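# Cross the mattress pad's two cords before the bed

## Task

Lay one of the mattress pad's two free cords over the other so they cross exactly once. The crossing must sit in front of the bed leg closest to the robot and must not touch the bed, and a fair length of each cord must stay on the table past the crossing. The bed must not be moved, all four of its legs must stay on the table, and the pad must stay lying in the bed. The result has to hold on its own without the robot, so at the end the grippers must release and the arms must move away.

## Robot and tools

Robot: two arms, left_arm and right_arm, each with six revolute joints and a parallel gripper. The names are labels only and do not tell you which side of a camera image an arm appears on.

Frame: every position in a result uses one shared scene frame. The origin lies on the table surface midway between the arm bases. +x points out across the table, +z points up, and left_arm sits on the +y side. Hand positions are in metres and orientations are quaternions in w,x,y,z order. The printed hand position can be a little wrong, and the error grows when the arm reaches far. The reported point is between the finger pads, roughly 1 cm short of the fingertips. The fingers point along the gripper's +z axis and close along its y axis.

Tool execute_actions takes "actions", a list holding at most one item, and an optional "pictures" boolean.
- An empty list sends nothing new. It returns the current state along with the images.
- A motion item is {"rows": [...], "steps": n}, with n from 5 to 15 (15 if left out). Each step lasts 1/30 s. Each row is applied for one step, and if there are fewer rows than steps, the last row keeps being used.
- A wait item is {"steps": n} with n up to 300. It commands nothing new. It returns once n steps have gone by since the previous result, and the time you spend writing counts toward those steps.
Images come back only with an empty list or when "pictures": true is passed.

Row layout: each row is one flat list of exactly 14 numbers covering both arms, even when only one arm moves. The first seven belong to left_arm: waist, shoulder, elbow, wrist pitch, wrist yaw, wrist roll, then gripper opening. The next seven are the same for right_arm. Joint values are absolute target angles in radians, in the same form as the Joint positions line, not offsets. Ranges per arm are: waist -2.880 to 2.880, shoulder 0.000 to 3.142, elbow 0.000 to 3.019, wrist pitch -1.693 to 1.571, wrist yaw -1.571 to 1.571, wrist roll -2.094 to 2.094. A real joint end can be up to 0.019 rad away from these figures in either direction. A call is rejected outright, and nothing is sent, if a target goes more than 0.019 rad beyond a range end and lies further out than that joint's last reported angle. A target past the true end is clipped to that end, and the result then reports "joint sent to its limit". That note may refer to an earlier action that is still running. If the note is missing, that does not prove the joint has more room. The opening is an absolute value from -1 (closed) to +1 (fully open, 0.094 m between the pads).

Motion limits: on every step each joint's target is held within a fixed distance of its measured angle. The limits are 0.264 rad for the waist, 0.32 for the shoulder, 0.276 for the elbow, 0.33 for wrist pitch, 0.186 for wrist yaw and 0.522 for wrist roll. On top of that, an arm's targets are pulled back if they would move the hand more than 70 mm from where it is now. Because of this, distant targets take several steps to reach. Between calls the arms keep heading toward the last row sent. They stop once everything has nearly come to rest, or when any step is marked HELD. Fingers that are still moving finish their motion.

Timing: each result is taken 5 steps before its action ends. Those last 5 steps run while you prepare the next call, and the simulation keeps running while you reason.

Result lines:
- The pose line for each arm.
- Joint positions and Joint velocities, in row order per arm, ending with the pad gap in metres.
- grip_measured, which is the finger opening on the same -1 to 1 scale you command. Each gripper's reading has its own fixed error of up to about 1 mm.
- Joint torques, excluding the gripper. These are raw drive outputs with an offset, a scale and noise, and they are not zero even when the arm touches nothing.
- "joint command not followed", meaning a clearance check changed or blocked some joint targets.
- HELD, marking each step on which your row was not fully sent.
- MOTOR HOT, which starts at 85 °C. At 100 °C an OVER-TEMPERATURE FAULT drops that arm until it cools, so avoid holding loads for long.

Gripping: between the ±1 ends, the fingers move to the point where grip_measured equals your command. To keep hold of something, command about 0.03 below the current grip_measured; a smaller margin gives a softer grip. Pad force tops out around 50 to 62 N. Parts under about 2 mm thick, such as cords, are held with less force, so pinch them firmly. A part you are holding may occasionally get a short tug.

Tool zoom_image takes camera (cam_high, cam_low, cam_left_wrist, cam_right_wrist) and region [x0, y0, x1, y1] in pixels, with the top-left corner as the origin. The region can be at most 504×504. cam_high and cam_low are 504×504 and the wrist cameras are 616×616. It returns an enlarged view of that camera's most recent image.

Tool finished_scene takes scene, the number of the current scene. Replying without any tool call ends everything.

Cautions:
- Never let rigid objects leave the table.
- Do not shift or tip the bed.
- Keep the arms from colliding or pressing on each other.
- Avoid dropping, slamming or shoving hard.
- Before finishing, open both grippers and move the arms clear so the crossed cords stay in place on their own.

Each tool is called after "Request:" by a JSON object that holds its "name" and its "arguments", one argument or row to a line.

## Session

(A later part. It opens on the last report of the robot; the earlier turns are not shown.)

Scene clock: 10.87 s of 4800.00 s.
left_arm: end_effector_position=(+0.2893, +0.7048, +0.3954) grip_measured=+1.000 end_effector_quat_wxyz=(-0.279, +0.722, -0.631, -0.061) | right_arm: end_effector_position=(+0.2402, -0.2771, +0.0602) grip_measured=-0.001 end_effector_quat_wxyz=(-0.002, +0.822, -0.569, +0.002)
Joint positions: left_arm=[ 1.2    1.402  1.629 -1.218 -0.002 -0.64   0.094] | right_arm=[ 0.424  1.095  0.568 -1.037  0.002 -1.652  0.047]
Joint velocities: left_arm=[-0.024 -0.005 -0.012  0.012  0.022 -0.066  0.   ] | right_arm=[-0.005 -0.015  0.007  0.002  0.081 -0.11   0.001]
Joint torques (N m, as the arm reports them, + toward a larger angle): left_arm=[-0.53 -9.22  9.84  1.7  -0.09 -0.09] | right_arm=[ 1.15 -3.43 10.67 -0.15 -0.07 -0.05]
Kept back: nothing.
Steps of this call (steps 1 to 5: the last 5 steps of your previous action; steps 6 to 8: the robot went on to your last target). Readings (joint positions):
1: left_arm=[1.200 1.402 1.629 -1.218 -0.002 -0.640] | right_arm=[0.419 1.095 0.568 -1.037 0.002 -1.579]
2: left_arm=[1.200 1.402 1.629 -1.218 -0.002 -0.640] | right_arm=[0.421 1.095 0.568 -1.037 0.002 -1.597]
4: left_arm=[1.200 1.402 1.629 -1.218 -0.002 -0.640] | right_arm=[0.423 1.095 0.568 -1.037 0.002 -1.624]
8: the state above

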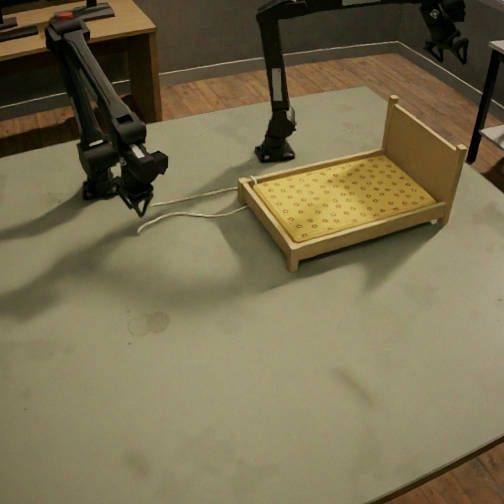

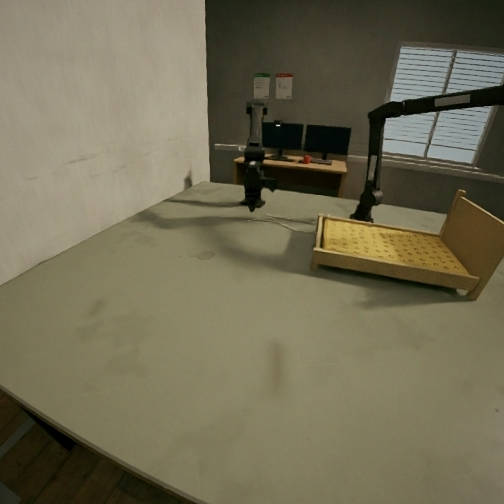

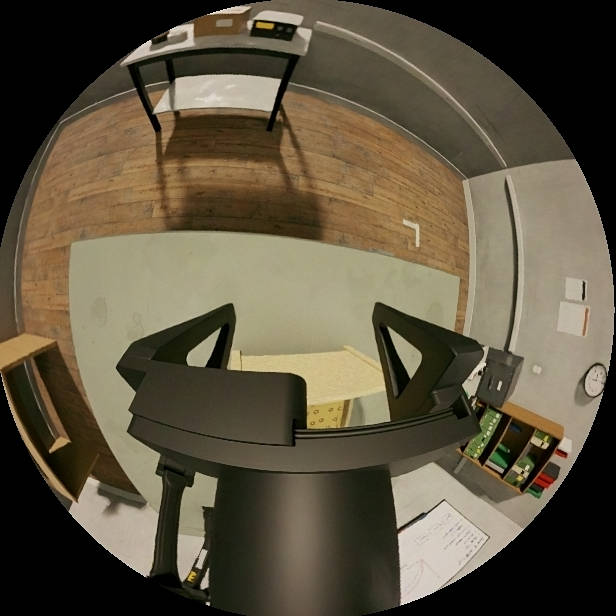

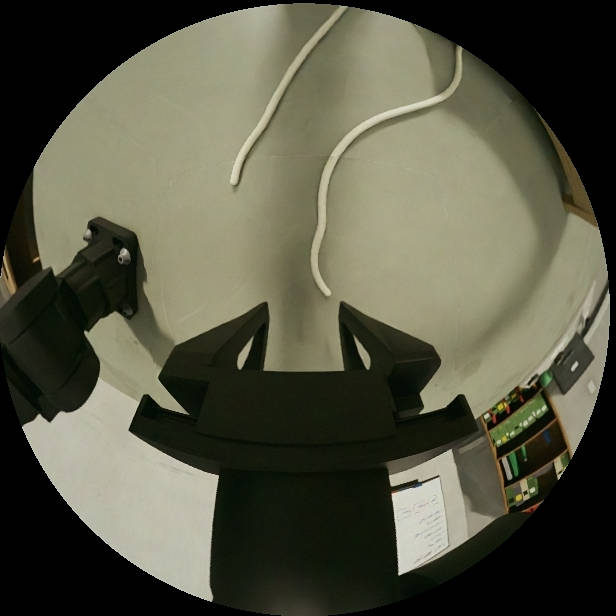

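Request:
{"name": "execute_actions", "arguments": {
  "actions": [
    {"rows": [[1.2,1.4,1.63,-1.2,0,-0.64,1, 0.43,1.11,0.555,-1.01,0,-1.68,-0.1],[1.2,1.4,1.63,-1.2,0,-0.64,1, 0.43,1.13,0.548,-0.985,0,-1.68,-0.2],[1.2,1.4,1.63,-1.2,0,-0.64,1, 0.43,1.15,0.54,-0.96,0,-1.68,-0.2],[1.2,1.4,1.63,-1.2,0,-0.64,1, 0.43,1.17,0.532,-0.93,0,-1.68,-0.2],[1.2,1.4,1.63,-1.2,0,-0.64,1, 0.43,1.19,0.524,-0.9,0,-1.68,-0.2],[1.2,1.4,1.63,-1.2,0,-0.64,1, 0.43,1.207,0.516,-0.875,0,-1.68,-0.2],[1.2,1.4,1.63,-1.2,0,-0.64,1, 0.43,1.22,0.51,-0.855,0,-1.68,-0.2],[1.2,1.4,1.63,-1.2,0,-0.64,1, 0.43,1.23,0.505,-0.842,0,-1.68,-0.2],[1.2,1.4,1.63,-1.2,0,-0.64,1, 0.43,1.235,0.503,-0.835,0,-1.68,-0.2]], "steps": 15}
  ]
}}

Request:
{"name": "execute_actions", "arguments": {
  "actions": [
    {"steps": 8}
  ],
  "pictures": true
}}

Scene clock: 11.47 s of 4800.00 s.
left_arm: end_effector_position=(+0.2893, +0.7048, +0.3954) grip_measured=+1.000 end_effector_quat_wxyz=(-0.279, +0.722, -0.631, -0.061) | right_arm: end_effector_position=(+0.2485, -0.2748, +0.0157) grip_measured=-0.199 end_effector_quat_wxyz=(-0.001, +0.827, -0.562, +0.002)
Joint positions: left_arm=[ 1.2    1.402  1.629 -1.218 -0.002 -0.64   0.094] | right_arm=[ 0.424  1.226  0.518 -0.859  0.002 -1.67   0.038]
Joint velocities: left_arm=[-0.005 -0.005 -0.007  0.007 -0.081 -0.081  0.   ] | right_arm=[-0.005  0.405 -0.183  0.237 -0.007 -0.007  0.   ]
Joint torques (N m, as the arm reports them, + toward a larger angle): left_arm=[-0.61 -9.2   9.75  1.63 -0.06 -0.1 ] | right_arm=[ 1.04 -5.59  6.57  0.53 -0.06 -0.02]
Steps of this call (steps 1 to 8: the robot went on to your last target; steps 9 to 18: the first 10 steps of this action). Readings (joint positions):
9: left_arm=[1.200 1.402 1.629 -1.218 -0.002 -0.640] | right_arm=[0.424 1.096 0.568 -1.035 0.002 -1.669]
10: left_arm=[1.200 1.402 1.629 -1.218 -0.002 -0.640] | right_arm=[0.424 1.097 0.566 -1.025 0.002 -1.669]
12: left_arm=[1.200 1.402 1.629 -1.218 -0.002 -0.640] | right_arm=[0.424 1.113 0.560 -0.987 0.002 -1.670]
16: left_arm=[1.200 1.402 1.629 -1.218 -0.002 -0.640] | right_arm=[0.424 1.191 0.532 -0.887 0.002 -1.670]
18: the state above

Scene clock: 11.73 s of 4800.00 s.
left_arm: end_effector_position=(+0.2893, +0.7048, +0.3954) grip_measured=+1.000 end_effector_quat_wxyz=(-0.279, +0.722, -0.631, -0.061) | right_arm: end_effector_position=(+0.2469, -0.2752, +0.0104) grip_measured=-0.199 end_effector_quat_wxyz=(+0.001, +0.828, -0.561, +0.000)
Joint positions: left_arm=[ 1.2    1.402  1.629 -1.218 -0.002 -0.64   0.094] | right_arm=[ 0.424  1.239  0.51  -0.843  0.002 -1.671  0.038]
Joint velocities: left_arm=[-0.024 -0.005 -0.007 -0.002  0.007 -0.095  0.   ] | right_arm=[-0.005 -0.005 -0.012 -0.007 -0.051 -0.022 -0.001]
Joint torques (N m, as the arm reports them, + toward a larger angle): left_arm=[-0.65 -9.39  9.83  1.72 -0.1  -0.08] | right_arm=[ 1.03 -5.09  6.19  0.69 -0.07 -0.07]
Kept back: nothing.
Steps of this call (steps 1 to 5: the last 5 steps of your previous action; steps 6 to 8: the robot went on to your last target). Readings (joint positions):
1: left_arm=[1.200 1.402 1.629 -1.218 -0.002 -0.640] | right_arm=[0.424 1.236 0.513 -0.853 0.002 -1.671]
2: left_arm=[1.200 1.402 1.629 -1.218 -0.002 -0.640] | right_arm=[0.424 1.240 0.510 -0.850 0.002 -1.671]
4: left_arm=[1.200 1.402 1.629 -1.218 -0.002 -0.640] | right_arm=[0.424 1.239 0.510 -0.844 0.002 -1.671]
8: the state above

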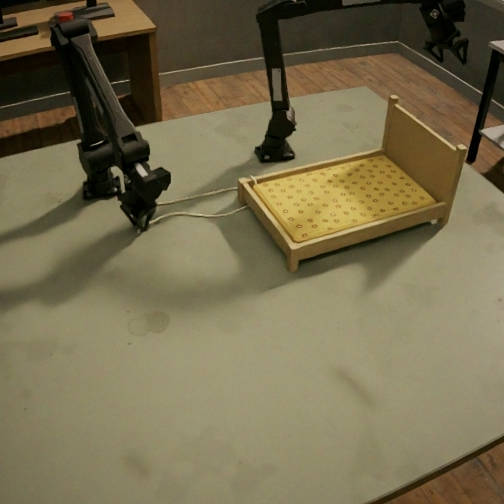

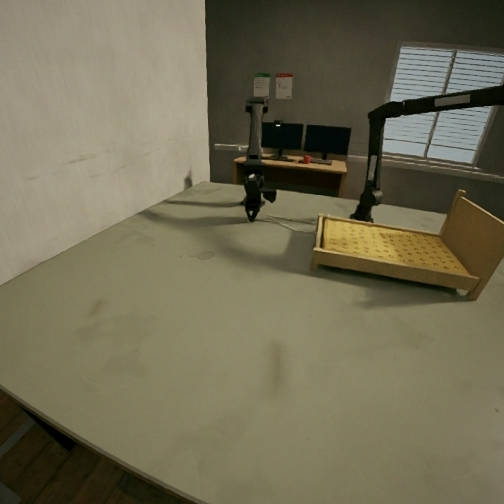

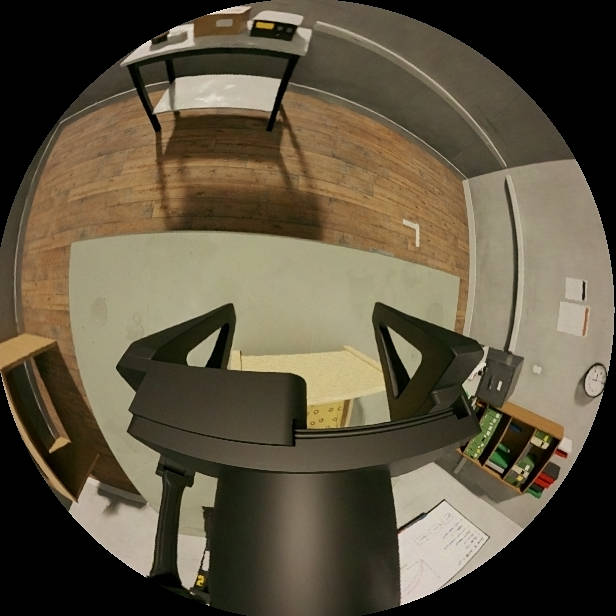

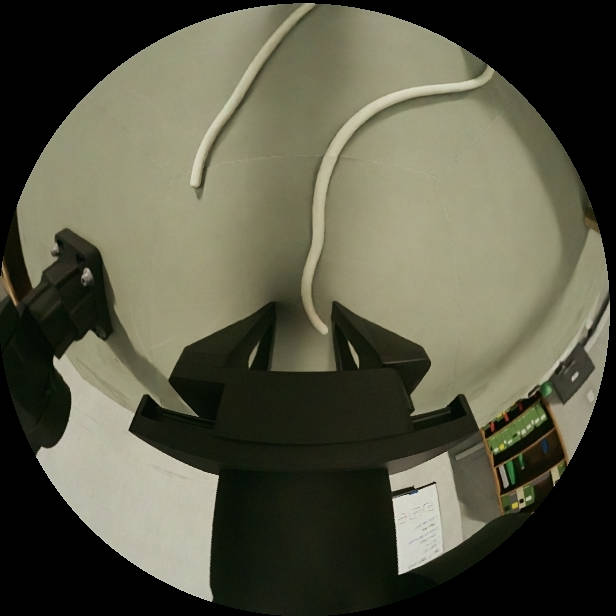

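Request:
{"name": "execute_actions", "arguments": {
  "actions": [
    {"rows": [[1.2,1.4,1.63,-1.2,0,-0.64,1, 0.43,1.235,0.503,-0.835,0,-1.68,-0.5],[1.2,1.4,1.63,-1.2,0,-0.64,1, 0.43,1.235,0.503,-0.835,0,-1.68,-0.7],[1.2,1.4,1.63,-1.2,0,-0.64,1, 0.43,1.235,0.503,-0.835,0,-1.68,-0.8],[1.2,1.4,1.63,-1.2,0,-0.64,1, 0.43,1.235,0.503,-0.835,0,-1.68,-0.86],[1.2,1.4,1.63,-1.2,0,-0.64,1, 0.43,1.235,0.503,-0.835,0,-1.68,-0.92],[1.2,1.4,1.63,-1.2,0,-0.64,1, 0.43,1.235,0.52,-0.835,0,-1.68,-0.96]], "steps": 13}
  ]
}}

Scene clock: 12.27 s of 4800.00 s.
left_arm: end_effector_position=(+0.2893, +0.7048, +0.3954) grip_measured=+1.000 end_effector_quat_wxyz=(-0.279, +0.722, -0.631, -0.061) | right_arm: end_effector_position=(+0.2469, -0.2752, +0.0104) grip_measured=-0.943 end_effector_quat_wxyz=(+0.001, +0.828, -0.561, +0.000)
Joint positions: left_arm=[ 1.2    1.402  1.629 -1.218 -0.002 -0.64   0.094] | right_arm=[ 0.424  1.239  0.51  -0.843  0.002 -1.671  0.003]
Joint velocities: left_arm=[-0.015 -0.015  0.002  0.002 -0.007 -0.037  0.   ] | right_arm=[-0.005 -0.015  0.017  0.007 -0.022  0.066 -0.001]
Joint torques (N m, as the arm reports them, + toward a larger angle): left_arm=[-0.73 -9.3   9.7   1.68 -0.08 -0.08] | right_arm=[ 1.04 -5.34  7.76  0.7  -0.07 -0.03]
Steps of this call (steps 1 to 8: the robot went on to your last target; steps 9 to 16: the first 8 steps of this action). Readings (joint positions):
9: left_arm=[1.200 1.402 1.629 -1.218 -0.002 -0.640] | right_arm=[0.424 1.239 0.510 -0.843 0.002 -1.671]
10: left_arm=[1.200 1.402 1.629 -1.218 -0.002 -0.640] | right_arm=[0.424 1.239 0.510 -0.843 0.002 -1.671]
12: left_arm=[1.200 1.402 1.629 -1.218 -0.002 -0.640] | right_arm=[0.424 1.239 0.510 -0.843 0.002 -1.671]
16: the state above

Request:
{"name": "execute_actions", "arguments": {
  "actions": [
    {"rows": [[1.2,1.4,1.63,-1.2,0,-0.64,1, 0.44,1.23,0.55,-0.86,0,-1.64,-0.965],[1.2,1.4,1.63,-1.2,0,-0.64,1, 0.46,1.225,0.575,-0.885,0,-1.57,-0.965],[1.2,1.4,1.63,-1.2,0,-0.64,1, 0.49,1.22,0.6,-0.915,0,-1.48,-0.965],[1.2,1.4,1.63,-1.2,0,-0.64,1, 0.525,1.215,0.63,-0.95,0,-1.38,-0.965],[1.2,1.4,1.63,-1.2,0,-0.64,1, 0.565,1.21,0.66,-0.985,0,-1.27,-0.965],[1.2,1.4,1.63,-1.2,0,-0.64,1, 0.605,1.21,0.69,-1.02,0,-1.16,-0.965],[1.2,1.4,1.63,-1.2,0,-0.64,1, 0.65,1.205,0.72,-1.05,0,-1.05,-0.965],[1.2,1.4,1.63,-1.2,0,-0.64,1, 0.695,1.205,0.75,-1.085,0,-0.94,-0.965],[1.2,1.4,1.63,-1.2,0,-0.64,1, 0.74,1.2,0.78,-1.12,0,-0.83,-0.965],[1.2,1.4,1.63,-1.2,0,-0.64,1, 0.785,1.2,0.81,-1.15,0,-0.72,-0.965],[1.2,1.4,1.63,-1.2,0,-0.64,1, 0.83,1.2,0.84,-1.185,0,-0.61,-0.965],[1.2,1.4,1.63,-1.2,0,-0.64,1, 0.87,1.195,0.87,-1.22,0,-0.5,-0.965],[1.2,1.4,1.63,-1.2,0,-0.64,1, 0.91,1.195,0.9,-1.25,0,-0.4,-0.965],[1.2,1.4,1.63,-1.2,0,-0.64,1, 0.95,1.195,0.93,-1.28,0,-0.3,-0.965],[1.2,1.4,1.63,-1.2,0,-0.64,1, 0.978,1.195,0.95,-1.3,0,-0.22,-0.965]], "steps": 15}
  ]
}}

Request:
{"name": "execute_actions", "arguments": {
  "actions": [
    {"steps": 13}
  ],
  "pictures": true
}}

Scene clock: 12.90 s of 4800.00 s.
left_arm: end_effector_position=(+0.2893, +0.7048, +0.3954) grip_measured=+1.000 end_effector_quat_wxyz=(-0.279, +0.722, -0.631, -0.061) | right_arm: end_effector_position=(+0.2484, -0.2019, +0.0688) grip_measured=-0.947 end_effector_quat_wxyz=(+0.015, +0.750, -0.661, -0.004)
Joint positions: left_arm=[ 1.2    1.402  1.629 -1.218 -0.002 -0.64   0.094] | right_arm=[ 0.679  1.225  0.688 -1.066  0.002 -1.163  0.002]
Joint velocities: left_arm=[-0.024 -0.005 -0.007 -0.022 -0.037 -0.007  0.   ] | right_arm=[ 1.284 -0.103  0.935 -0.886 -0.007  2.498  0.001]
Joint torques (N m, as the arm reports them, + toward a larger angle): left_arm=[-0.31 -9.55  9.8   1.73 -0.08 -0.08] | right_arm=[ 1.48 -6.84 11.65  0.01 -0.06  0.09]
Steps of this call (steps 1 to 5: the last 5 steps of your previous action; steps 6 to 9: the robot went on to your last target; steps 10 to 19: the first 10 steps of this action). Readings (joint positions):
10: left_arm=[1.200 1.402 1.629 -1.218 -0.002 -0.640] | right_arm=[0.424 1.239 0.510 -0.844 0.002 -1.668]
11: left_arm=[1.200 1.402 1.629 -1.218 -0.002 -0.640] | right_arm=[0.428 1.239 0.512 -0.852 0.002 -1.655]
13: left_arm=[1.200 1.402 1.629 -1.218 -0.002 -0.640] | right_arm=[0.455 1.238 0.529 -0.892 0.002 -1.585]
17: left_arm=[1.200 1.402 1.629 -1.218 -0.002 -0.640] | right_arm=[0.594 1.230 0.624 -1.008 0.002 -1.325]
19: the state above

Scene clock: 13.33 s of 4800.00 s.
left_arm: end_effector_position=(+0.2893, +0.7048, +0.3954) grip_measured=+1.000 end_effector_quat_wxyz=(-0.279, +0.722, -0.631, -0.061) | right_arm: end_effector_position=(+0.2190, -0.1066, +0.1605) grip_measured=-0.947 end_effector_quat_wxyz=(+0.006, -0.546, +0.838, +0.003)
Joint positions: left_arm=[ 1.2    1.402  1.629 -1.218 -0.002 -0.64   0.094] | right_arm=[ 0.988  1.191  0.923 -1.291 -0.002 -0.311  0.002]
Joint velocities: left_arm=[-0.005 -0.005 -0.002 -0.002  0.007 -0.022  0.   ] | right_arm=[-0.142 -0.005 -0.002 -0.042  0.081  0.535  0.001]
Joint torques (N m, as the arm reports them, + toward a larger angle): left_arm=[-0.71 -9.41  9.78  1.68 -0.09 -0.08] | right_arm=[ 0.14 -6.06 11.29  0.07  0.18  0.11]
Kept back: nothing.
Steps of this call (steps 1 to 5: the last 5 steps of your previous action; steps 6 to 13: the robot went on to your last target). Readings (joint positions):
1: left_arm=[1.200 1.402 1.629 -1.218 -0.002 -0.640] | right_arm=[0.723 1.222 0.721 -1.096 0.002 -1.078]
2: left_arm=[1.200 1.402 1.629 -1.218 -0.002 -0.640] | right_arm=[0.768 1.219 0.754 -1.128 0.002 -0.991]
4: left_arm=[1.200 1.402 1.629 -1.218 -0.002 -0.640] | right_arm=[0.858 1.215 0.820 -1.195 0.002 -0.811]
8: left_arm=[1.200 1.402 1.629 -1.218 -0.002 -0.640] | right_arm=[0.992 1.202 0.915 -1.273 -0.002 -0.480]
13: the state above

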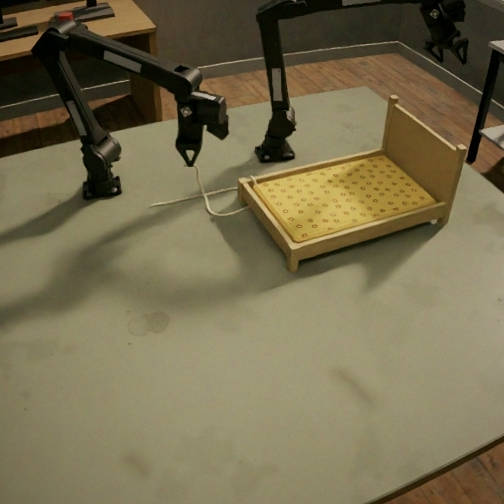

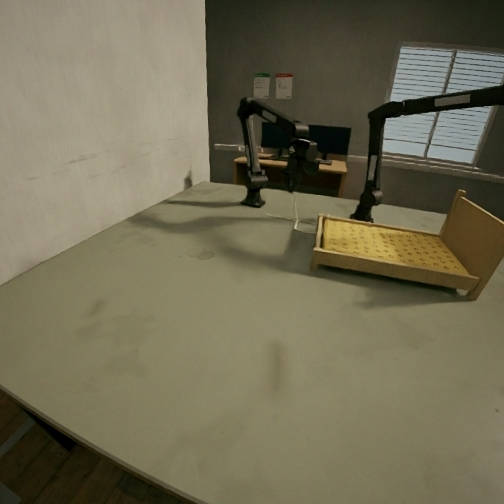

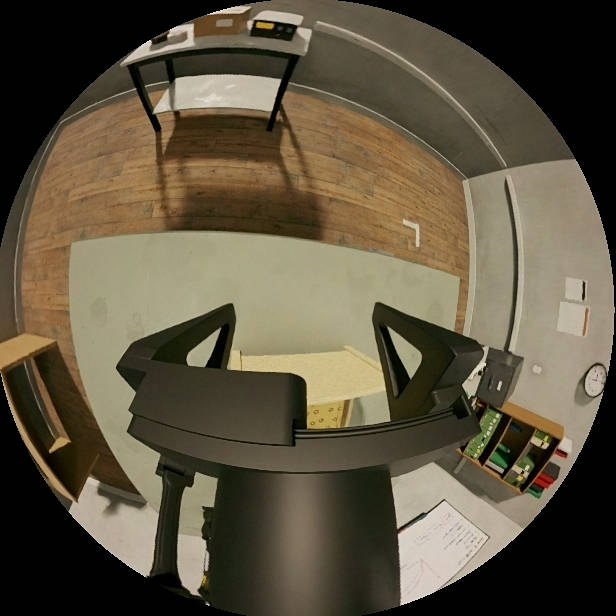

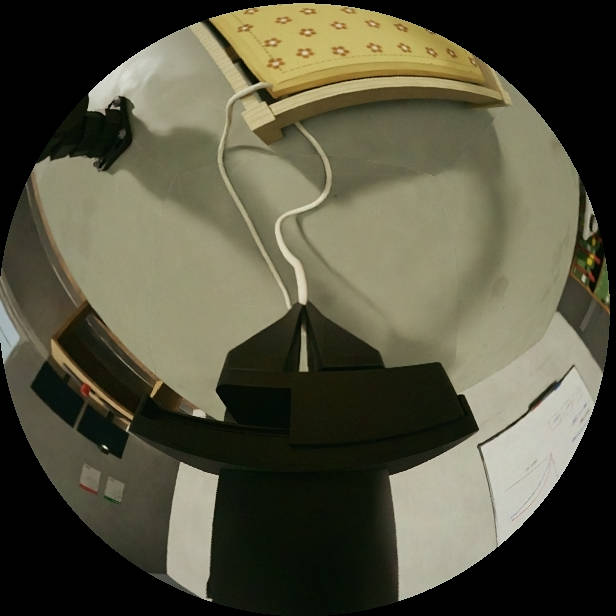

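Request:
{"name": "execute_actions", "arguments": {
  "actions": [
    {"rows": [[1.2,1.4,1.63,-1.2,0,-0.64,1, 1.0,1.185,0.915,-1.3,0,-0.15,-0.965],[1.2,1.4,1.63,-1.2,0,-0.64,1, 1.03,1.175,0.91,-1.305,0,-0.07,-0.965],[1.2,1.4,1.63,-1.2,0,-0.64,1, 1.065,1.165,0.905,-1.31,0,0.02,-0.965],[1.2,1.4,1.63,-1.2,0,-0.64,1, 1.1,1.155,0.9,-1.315,0,0.11,-0.965],[1.2,1.4,1.63,-1.2,0,-0.64,1, 1.135,1.145,0.895,-1.32,0,0.2,-0.965],[1.2,1.4,1.63,-1.2,0,-0.64,1, 1.17,1.135,0.89,-1.325,0,0.29,-0.965],[1.2,1.4,1.63,-1.2,0,-0.64,1, 1.21,1.125,0.885,-1.33,0,0.38,-0.965],[1.2,1.4,1.63,-1.2,0,-0.64,1, 1.25,1.115,0.88,-1.335,0,0.47,-0.965],[1.2,1.4,1.63,-1.2,0,-0.64,1, 1.29,1.105,0.875,-1.34,0,0.56,-0.965],[1.2,1.4,1.63,-1.2,0,-0.64,1, 1.325,1.1,0.87,-1.345,0,0.65,-0.965],[1.2,1.4,1.63,-1.2,0,-0.64,1, 1.36,1.095,0.865,-1.35,0,0.74,-0.965],[1.2,1.4,1.63,-1.2,0,-0.64,1, 1.395,1.09,0.86,-1.355,0,0.82,-0.965],[1.2,1.4,1.63,-1.2,0,-0.64,1, 1.425,1.085,0.855,-1.36,0,0.89,-0.965],[1.2,1.4,1.63,-1.2,0,-0.64,1, 1.445,1.08,0.855,-1.36,0,0.94,-0.965],[1.2,1.4,1.63,-1.2,0,-0.64,1, 1.455,1.08,0.855,-1.36,0,0.97,-0.965]], "steps": 15}
  ]
}}

Request:
{"name": "execute_actions", "arguments": {
  "actions": [
    {"steps": 14}
  ],
  "pictures": true
}}

Scene clock: 13.97 s of 4800.00 s.
left_arm: end_effector_position=(+0.2893, +0.7048, +0.3954) grip_measured=+1.000 end_effector_quat_wxyz=(-0.279, +0.722, -0.631, -0.061) | right_arm: end_effector_position=(+0.1407, -0.0790, +0.1657) grip_measured=-0.947 end_effector_quat_wxyz=(+0.003, -0.393, +0.919, +0.002)
Joint positions: left_arm=[ 1.2    1.402  1.629 -1.218 -0.002 -0.64   0.094] | right_arm=[ 1.254  1.131  0.891 -1.325  0.001  0.301  0.002]
Joint velocities: left_arm=[-0.005 -0.024 -0.032 -0.017  0.007 -0.037  0.   ] | right_arm=[ 1.294 -0.357 -0.129 -0.154  0.051  2.293 -0.001]
Joint torques (N m, as the arm reports them, + toward a larger angle): left_arm=[-0.77 -9.05  9.71  1.65 -0.08 -0.07] | right_arm=[-0.47 -6.59  7.7  -0.13  0.1   0.06]
Steps of this call (steps 1 to 9: the robot went on to your last target; steps 10 to 19: the first 10 steps of this action). Readings (joint positions):
10: left_arm=[1.200 1.402 1.629 -1.218 -0.002 -0.640] | right_arm=[0.983 1.191 0.923 -1.292 -0.002 -0.228]
11: left_arm=[1.200 1.402 1.629 -1.218 -0.002 -0.640] | right_arm=[0.987 1.191 0.923 -1.293 -0.001 -0.202]
13: left_arm=[1.200 1.402 1.629 -1.218 -0.002 -0.640] | right_arm=[1.018 1.187 0.920 -1.298 0.001 -0.115]
17: left_arm=[1.200 1.402 1.629 -1.218 -0.002 -0.640] | right_arm=[1.166 1.154 0.901 -1.315 0.002 0.146]
19: the state above

Scene clock: 14.43 s of 4800.00 s.
left_arm: end_effector_position=(+0.2893, +0.7048, +0.3954) grip_measured=+1.000 end_effector_quat_wxyz=(-0.279, +0.722, -0.631, -0.061) | right_arm: end_effector_position=(+0.0791, -0.0736, +0.1689) grip_measured=-0.947 end_effector_quat_wxyz=(-0.000, -0.195, +0.981, +0.001)
Joint positions: left_arm=[ 1.2    1.402  1.629 -1.218 -0.002 -0.64   0.094] | right_arm=[ 1.462  1.084  0.867 -1.353 -0.001  0.924  0.002]
Joint velocities: left_arm=[-0.005 -0.005 -0.022 -0.002  0.037  0.007  0.   ] | right_arm=[-0.005  0.024 -0.002 -0.027 -0.051  0.271 -0.   ]
Joint torques (N m, as the arm reports them, + toward a larger angle): left_arm=[-0.82 -9.12  9.79  1.71 -0.08 -0.07] | right_arm=[-0.15 -5.12  7.73 -0.05  0.22  0.13]
Kept back: nothing.
Steps of this call (steps 1 to 5: the last 5 steps of your previous action; steps 6 to 14: the robot went on to your last target). Readings (joint positions):
1: left_arm=[1.200 1.402 1.629 -1.218 -0.002 -0.640] | right_arm=[1.297 1.120 0.887 -1.330 0.001 0.382]
2: left_arm=[1.200 1.402 1.629 -1.218 -0.002 -0.640] | right_arm=[1.336 1.110 0.883 -1.336 0.000 0.463]
4: left_arm=[1.200 1.402 1.629 -1.218 -0.002 -0.640] | right_arm=[1.405 1.094 0.875 -1.345 -0.000 0.618]
8: left_arm=[1.200 1.402 1.629 -1.218 -0.002 -0.640] | right_arm=[1.465 1.084 0.867 -1.353 -0.001 0.820]
14: the state above

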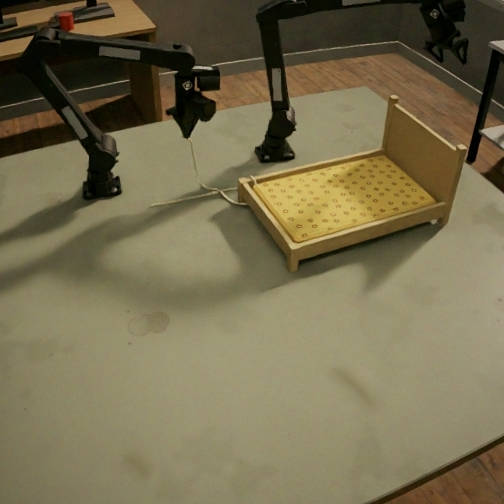

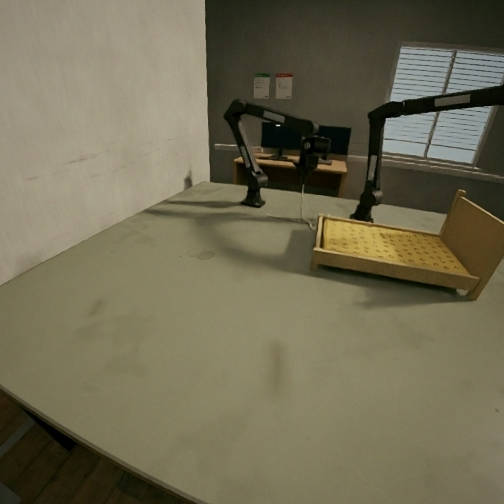

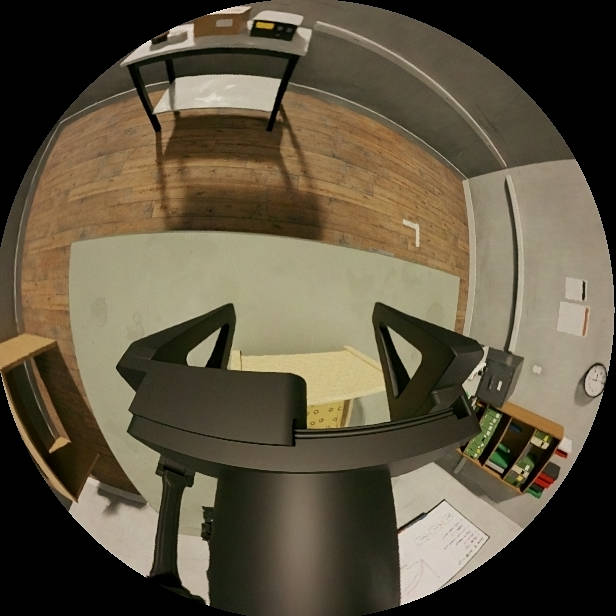

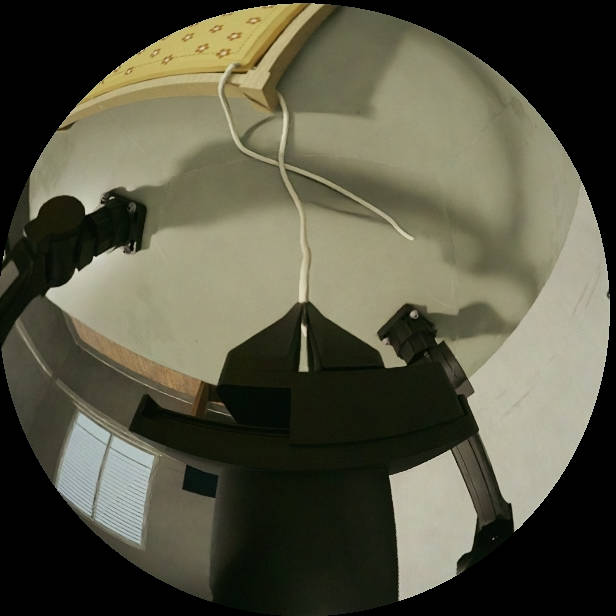

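Request:
{"name": "execute_actions", "arguments": {
  "actions": [
    {"rows": [[1.2,1.4,1.63,-1.2,0,-0.64,1, 1.45,1.065,0.845,-1.36,0,0.94,-0.965],[1.2,1.4,1.63,-1.2,0,-0.64,1, 1.445,1.045,0.83,-1.365,0,0.91,-0.965],[1.2,1.4,1.63,-1.2,0,-0.64,1, 1.44,1.025,0.815,-1.37,0,0.88,-0.965],[1.2,1.4,1.63,-1.2,0,-0.64,1, 1.435,1.005,0.8,-1.375,0,0.85,-0.965],[1.2,1.4,1.63,-1.2,0,-0.64,1, 1.43,0.985,0.785,-1.38,0,0.82,-0.965],[1.2,1.4,1.63,-1.2,0,-0.64,1, 1.425,0.965,0.77,-1.385,0,0.8,-0.965],[1.2,1.4,1.63,-1.2,0,-0.64,1, 1.42,0.95,0.755,-1.385,0,0.78,-0.965]], "steps": 15}
  ],
  "pictures": true
}}

Scene clock: 15.13 s of 4800.00 s.
left_arm: end_effector_position=(+0.2893, +0.7048, +0.3954) grip_measured=+1.000 end_effector_quat_wxyz=(-0.279, +0.722, -0.631, -0.061) | right_arm: end_effector_position=(+0.0760, -0.1195, +0.1612) grip_measured=-0.947 end_effector_quat_wxyz=(+0.000, -0.222, +0.975, +0.001)
Joint positions: left_arm=[ 1.2    1.402  1.629 -1.218 -0.002 -0.64   0.094] | right_arm=[ 1.425  0.95   0.763 -1.381 -0.001  0.831  0.002]
Joint velocities: left_arm=[-0.005  0.024 -0.027  0.022 -0.051 -0.037  0.   ] | right_arm=[-0.044 -0.317 -0.066 -0.061 -0.022 -0.315 -0.   ]
Joint torques (N m, as the arm reports them, + toward a larger angle): left_arm=[-0.66 -9.32  9.84  1.64 -0.09 -0.07] | right_arm=[ 0.43 -1.79  8.84  0.47  0.21 -0.06]
Steps of this call (steps 1 to 11: the robot went on to your last target; steps 12 to 21: the first 10 steps of this action). Readings (joint positions):
12: left_arm=[1.200 1.402 1.629 -1.218 -0.002 -0.640] | right_arm=[1.462 1.083 0.866 -1.353 -0.001 0.957]
13: left_arm=[1.200 1.402 1.629 -1.218 -0.002 -0.640] | right_arm=[1.460 1.080 0.862 -1.353 -0.001 0.951]
15: left_arm=[1.200 1.402 1.629 -1.218 -0.002 -0.640] | right_arm=[1.454 1.061 0.841 -1.355 -0.001 0.925]
19: left_arm=[1.200 1.402 1.629 -1.218 -0.002 -0.640] | right_arm=[1.431 0.981 0.778 -1.374 -0.001 0.854]
21: the state above

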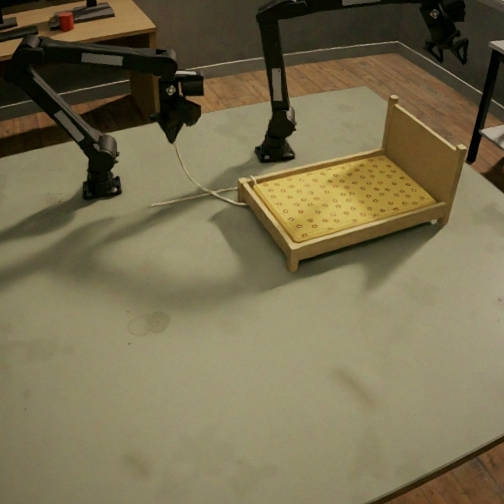

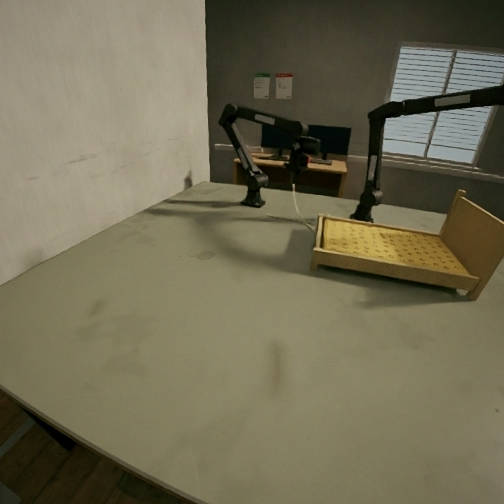

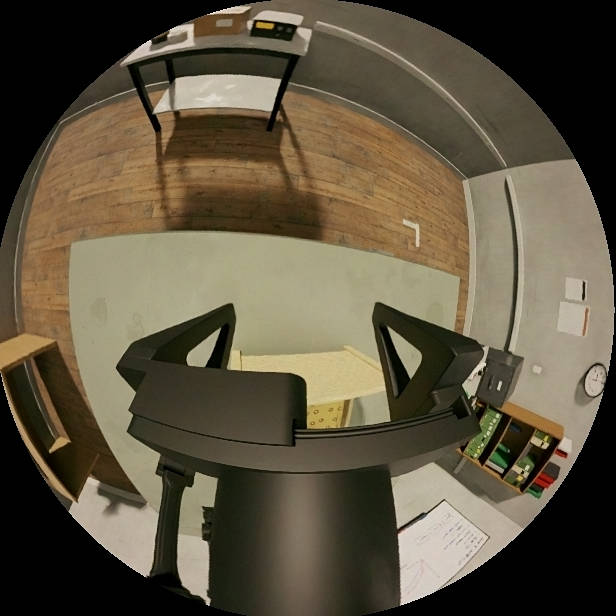

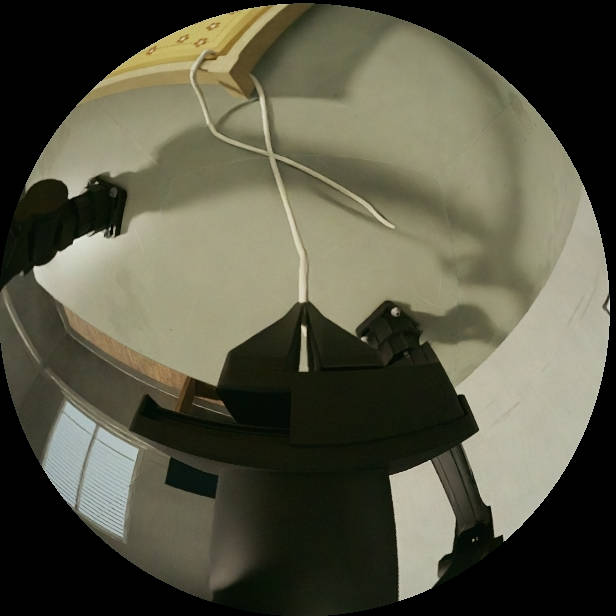

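Now lay it down.

Request:
{"name": "execute_actions", "arguments": {
  "actions": [
    {"rows": [[1.2,1.4,1.63,-1.2,0,-0.64,1, 1.43,0.955,0.735,-1.35,0,0.8,-0.965],[1.2,1.4,1.63,-1.2,0,-0.64,1, 1.44,0.965,0.715,-1.32,0,0.81,-0.965],[1.2,1.4,1.63,-1.2,0,-0.64,1, 1.455,0.975,0.69,-1.285,0,0.825,-0.965],[1.2,1.4,1.63,-1.2,0,-0.64,1, 1.47,0.987,0.665,-1.25,0,0.84,-0.965],[1.2,1.4,1.63,-1.2,0,-0.64,1, 1.49,1.0,0.64,-1.21,0,0.86,-0.965],[1.2,1.4,1.63,-1.2,0,-0.64,1, 1.51,1.014,0.615,-1.17,0,0.88,-0.965],[1.2,1.4,1.63,-1.2,0,-0.64,1, 1.53,1.03,0.59,-1.13,0,0.9,-0.965],[1.2,1.4,1.63,-1.2,0,-0.64,1, 1.55,1.046,0.565,-1.09,0,0.92,-0.965],[1.2,1.4,1.63,-1.2,0,-0.64,1, 1.57,1.062,0.54,-1.05,0,0.94,-0.965],[1.2,1.4,1.63,-1.2,0,-0.64,1, 1.59,1.078,0.517,-1.01,0,0.96,-0.965],[1.2,1.4,1.63,-1.2,0,-0.64,1, 1.61,1.094,0.495,-0.97,0,0.98,-0.965],[1.2,1.4,1.63,-1.2,0,-0.64,1, 1.63,1.108,0.475,-0.935,0,1.0,-0.965],[1.2,1.4,1.63,-1.2,0,-0.64,1, 1.645,1.12,0.458,-0.905,0,1.01,-0.965],[1.2,1.4,1.63,-1.2,0,-0.64,1, 1.655,1.13,0.445,-0.88,0,1.02,-0.965],[1.2,1.4,1.63,-1.2,0,-0.64,1, 1.66,1.136,0.436,-0.866,0,1.02,-0.965]], "steps": 15}
  ]
}}

Request:
{"name": "execute_actions", "arguments": {
  "actions": [
    {"steps": 14}
  ],
  "pictures": true
}}

Scene clock: 15.83 s of 4800.00 s.
left_arm: end_effector_position=(+0.2893, +0.7048, +0.3954) grip_measured=+1.000 end_effector_quat_wxyz=(-0.279, +0.722, -0.631, -0.061) | right_arm: end_effector_position=(+0.0480, -0.1143, +0.0741) grip_measured=-0.947 end_effector_quat_wxyz=(+0.002, -0.258, +0.966, +0.004)
Joint positions: left_arm=[ 1.2    1.402  1.629 -1.218 -0.002 -0.64   0.094] | right_arm=[ 1.548  1.037  0.572 -1.096 -0.     0.881  0.002]
Joint velocities: left_arm=[-0.015 -0.005 -0.007 -0.007 -0.007  0.11   0.   ] | right_arm=[ 0.679  0.62  -0.735  1.17   0.022  0.462 -0.   ]
Joint torques (N m, as the arm reports them, + toward a larger angle): left_arm=[-1.04 -9.33  9.71  1.66 -0.09 -0.05] | right_arm=[ 0.64 -3.36  7.36  0.3   0.2   0.14]
Steps of this call (steps 1 to 5: the last 5 steps of your previous action; steps 6 to 11: the robot went on to your last target; steps 12 to 21: the first 10 steps of this action). Readings (joint positions):
12: left_arm=[1.200 1.402 1.629 -1.218 -0.002 -0.640] | right_arm=[1.424 0.942 0.760 -1.378 -0.001 0.792]
13: left_arm=[1.200 1.402 1.629 -1.218 -0.002 -0.640] | right_arm=[1.425 0.942 0.755 -1.365 -0.001 0.794]
15: left_arm=[1.200 1.402 1.629 -1.218 -0.002 -0.640] | right_arm=[1.435 0.947 0.727 -1.316 -0.000 0.804]
19: left_arm=[1.200 1.402 1.629 -1.218 -0.002 -0.640] | right_arm=[1.503 0.996 0.627 -1.175 -0.000 0.849]
21: the state above

Scene clock: 16.30 s of 4800.00 s.
left_arm: end_effector_position=(+0.2893, +0.7048, +0.3954) grip_measured=+1.000 end_effector_quat_wxyz=(-0.279, +0.722, -0.631, -0.061) | right_arm: end_effector_position=(+0.0215, -0.1277, +0.0104) grip_measured=-0.947 end_effector_quat_wxyz=(-0.001, -0.252, +0.968, -0.003)
Joint positions: left_arm=[ 1.2    1.402  1.629 -1.218 -0.002 -0.64   0.094] | right_arm=[ 1.66   1.14   0.437 -0.875 -0.     1.004  0.002]
Joint velocities: left_arm=[-0.005 -0.015 -0.012 -0.002 -0.022  0.022  0.   ] | right_arm=[-0.015 -0.005 -0.007  0.022  0.051  0.11  -0.   ]
Joint torques (N m, as the arm reports them, + toward a larger angle): left_arm=[-0.5  -9.2   9.71  1.69 -0.1  -0.09] | right_arm=[ 0.49 -3.84  6.86  0.67  0.19  0.15]
Kept back: nothing.
Steps of this call (steps 1 to 5: the last 5 steps of your previous action; steps 6 to 14: the robot went on to your last target). Readings (joint positions):
1: left_arm=[1.200 1.402 1.629 -1.218 -0.002 -0.640] | right_arm=[1.570 1.058 0.546 -1.057 -0.000 0.897]
2: left_arm=[1.200 1.402 1.629 -1.218 -0.002 -0.640] | right_arm=[1.591 1.077 0.522 -1.019 -0.000 0.915]
4: left_arm=[1.200 1.402 1.629 -1.218 -0.002 -0.640] | right_arm=[1.629 1.110 0.479 -0.950 -0.000 0.947]
8: left_arm=[1.200 1.402 1.629 -1.218 -0.002 -0.640] | right_arm=[1.660 1.140 0.438 -0.888 -0.000 0.985]
14: the state above

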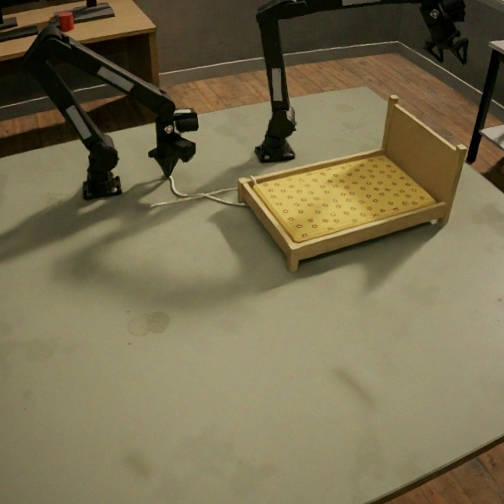

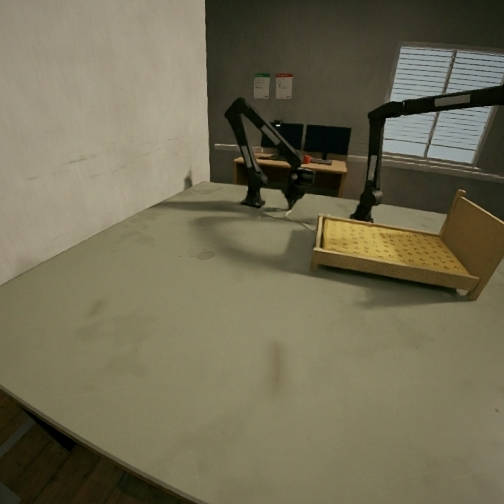

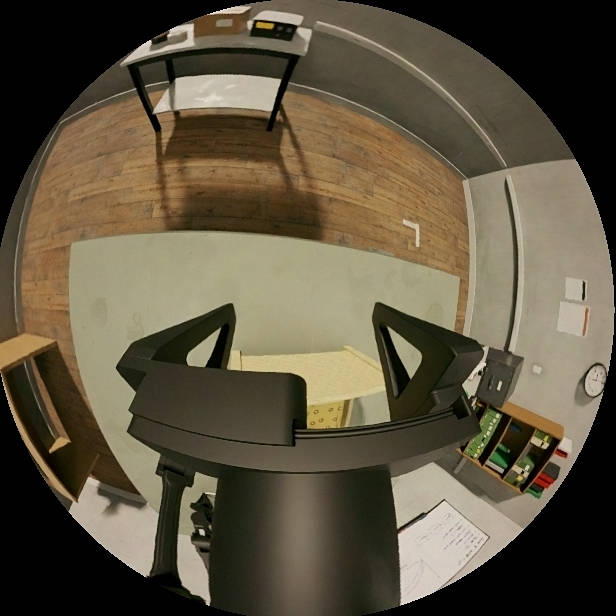

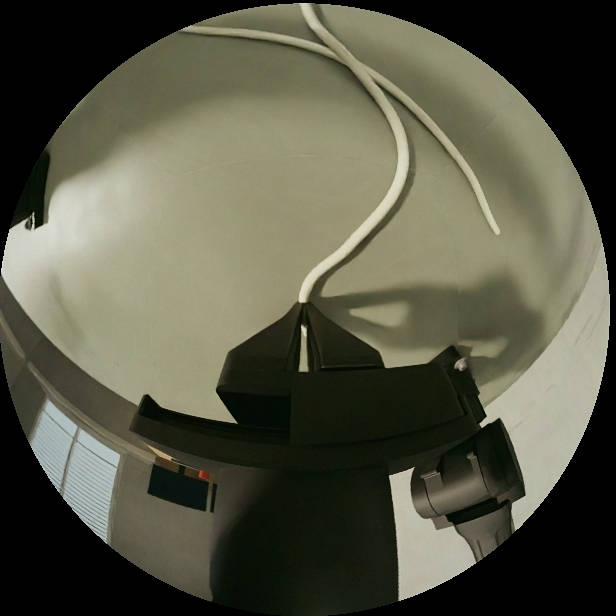

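Request:
{"name": "execute_actions", "arguments": {
  "actions": [
    {"rows": [[1.2,1.4,1.63,-1.2,0,-0.64,1, 1.66,1.135,0.475,-0.88,0,1.04,-0.965],[1.2,1.4,1.63,-1.2,0,-0.64,1, 1.67,1.135,0.49,-0.89,0,1.07,-0.965],[1.2,1.4,1.63,-1.2,0,-0.64,1, 1.685,1.135,0.5,-0.9,0,1.1,-0.965],[1.2,1.4,1.63,-1.2,0,-0.64,1, 1.7,1.14,0.51,-0.9,0,1.14,-0.965],[1.2,1.4,1.63,-1.2,0,-0.64,1, 1.715,1.15,0.52,-0.9,0,1.18,-0.965],[1.2,1.4,1.63,-1.2,0,-0.64,1, 1.73,1.16,0.53,-0.89,0,1.22,-0.965],[1.2,1.4,1.63,-1.2,0,-0.64,1, 1.75,1.17,0.54,-0.885,0,1.26,-0.965],[1.2,1.4,1.63,-1.2,0,-0.64,1, 1.77,1.18,0.545,-0.88,0,1.3,-0.965],[1.2,1.4,1.63,-1.2,0,-0.64,1, 1.785,1.19,0.545,-0.875,0,1.34,-0.965],[1.2,1.4,1.63,-1.2,0,-0.64,1, 1.8,1.2,0.545,-0.87,0,1.37,-0.965],[1.2,1.4,1.63,-1.2,0,-0.64,1, 1.81,1.205,0.545,-0.865,0,1.4,-0.965]], "steps": 15}
  ]
}}

Request:
{"name": "execute_actions", "arguments": {
  "actions": [
    {"steps": 10}
  ],
  "pictures": true
}}

Scene clock: 16.97 s of 4800.00 s.
left_arm: end_effector_position=(+0.2893, +0.7048, +0.3954) grip_measured=+1.000 end_effector_quat_wxyz=(-0.279, +0.722, -0.631, -0.061) | right_arm: end_effector_position=(-0.0021, -0.1036, +0.0229) grip_measured=-0.947 end_effector_quat_wxyz=(+0.001, -0.197, +0.980, +0.009)
Joint positions: left_arm=[ 1.2    1.402  1.629 -1.218 -0.002 -0.64   0.094] | right_arm=[ 1.764  1.166  0.498 -0.885 -0.     1.223  0.002]
Joint velocities: left_arm=[ 0.005 -0.015  0.002  0.012 -0.007  0.022  0.   ] | right_arm=[0.542 0.278 0.247 0.149 0.051 0.916 0.   ]
Joint torques (N m, as the arm reports them, + toward a larger angle): left_arm=[-0.4  -9.2   9.83  1.74 -0.08 -0.07] | right_arm=[ 0.71 -2.68 10.02  0.46  0.21  0.18]
Steps of this call (steps 1 to 10: the robot went on to your last target; steps 11 to 20: the first 10 steps of this action). Readings (joint positions):
11: left_arm=[1.200 1.402 1.629 -1.218 -0.002 -0.640] | right_arm=[1.660 1.140 0.437 -0.875 -0.000 1.013]
12: left_arm=[1.200 1.402 1.629 -1.218 -0.002 -0.640] | right_arm=[1.660 1.140 0.438 -0.876 -0.000 1.021]
14: left_arm=[1.200 1.402 1.629 -1.218 -0.002 -0.640] | right_arm=[1.668 1.140 0.443 -0.886 -0.000 1.051]
18: left_arm=[1.200 1.402 1.629 -1.218 -0.002 -0.640] | right_arm=[1.726 1.149 0.477 -0.891 -0.000 1.158]
20: the state above

Scene clock: 17.30 s of 4800.00 s.
left_arm: end_effector_position=(+0.2893, +0.7048, +0.3954) grip_measured=+1.000 end_effector_quat_wxyz=(-0.279, +0.722, -0.631, -0.061) | right_arm: end_effector_position=(-0.0138, -0.0980, +0.0197) grip_measured=-0.947 end_effector_quat_wxyz=(+0.000, -0.146, +0.989, +0.006)
Joint positions: left_arm=[ 1.2    1.402  1.629 -1.218 -0.002 -0.64   0.094] | right_arm=[ 1.811  1.199  0.511 -0.871 -0.     1.373  0.002]
Joint velocities: left_arm=[-0.015 -0.015  0.012 -0.007  0.007  0.007  0.   ] | right_arm=[-0.015 -0.015  0.007  0.007 -0.022  0.066 -0.   ]
Joint torques (N m, as the arm reports them, + toward a larger angle): left_arm=[-0.71 -9.16  9.78  1.7  -0.08 -0.08] | right_arm=[ 0.32 -4.42  9.93  0.6   0.21  0.11]
Kept back: nothing.
Steps of this call (steps 1 to 5: the last 5 steps of your previous action; steps 6 to 10: the robot went on to your last target). Readings (joint positions):
1: left_arm=[1.200 1.402 1.629 -1.218 -0.002 -0.640] | right_arm=[1.782 1.175 0.505 -0.880 -0.000 1.254]
2: left_arm=[1.200 1.402 1.629 -1.218 -0.002 -0.640] | right_arm=[1.796 1.184 0.509 -0.875 -0.000 1.282]
4: left_arm=[1.200 1.402 1.629 -1.218 -0.002 -0.640] | right_arm=[1.810 1.196 0.511 -0.871 -0.000 1.321]
8: left_arm=[1.200 1.402 1.629 -1.218 -0.002 -0.640] | right_arm=[1.811 1.199 0.511 -0.871 -0.000 1.362]
10: the state above

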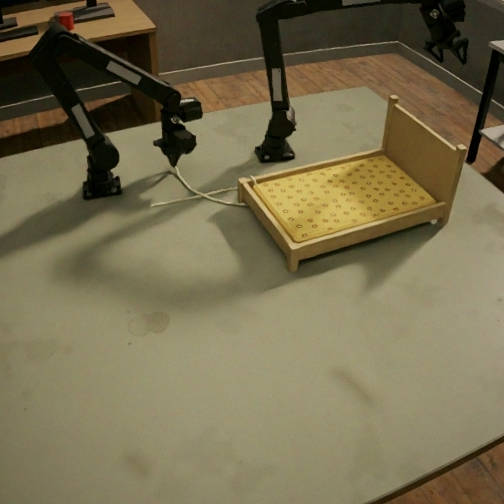

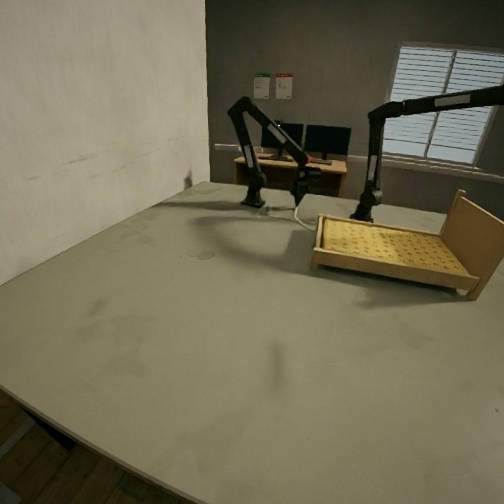

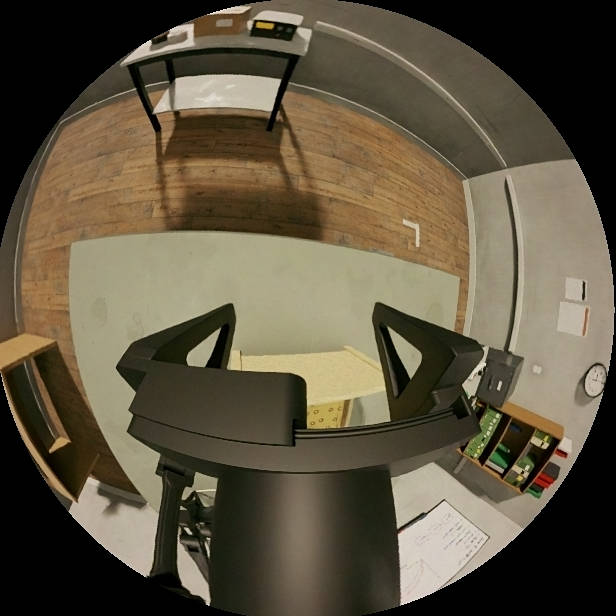

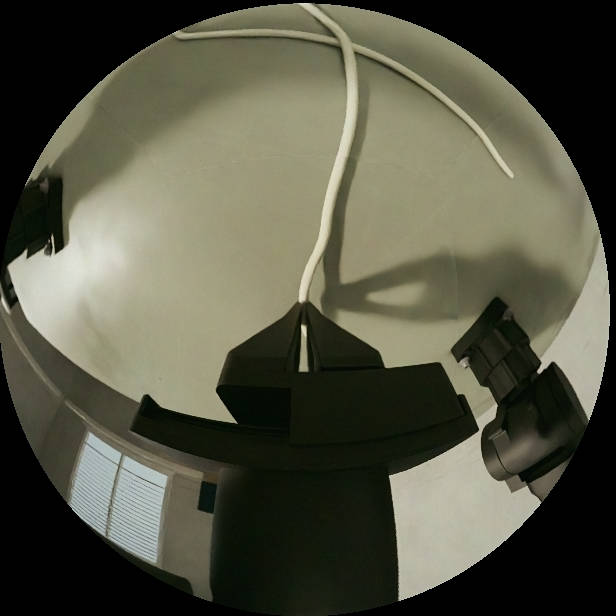

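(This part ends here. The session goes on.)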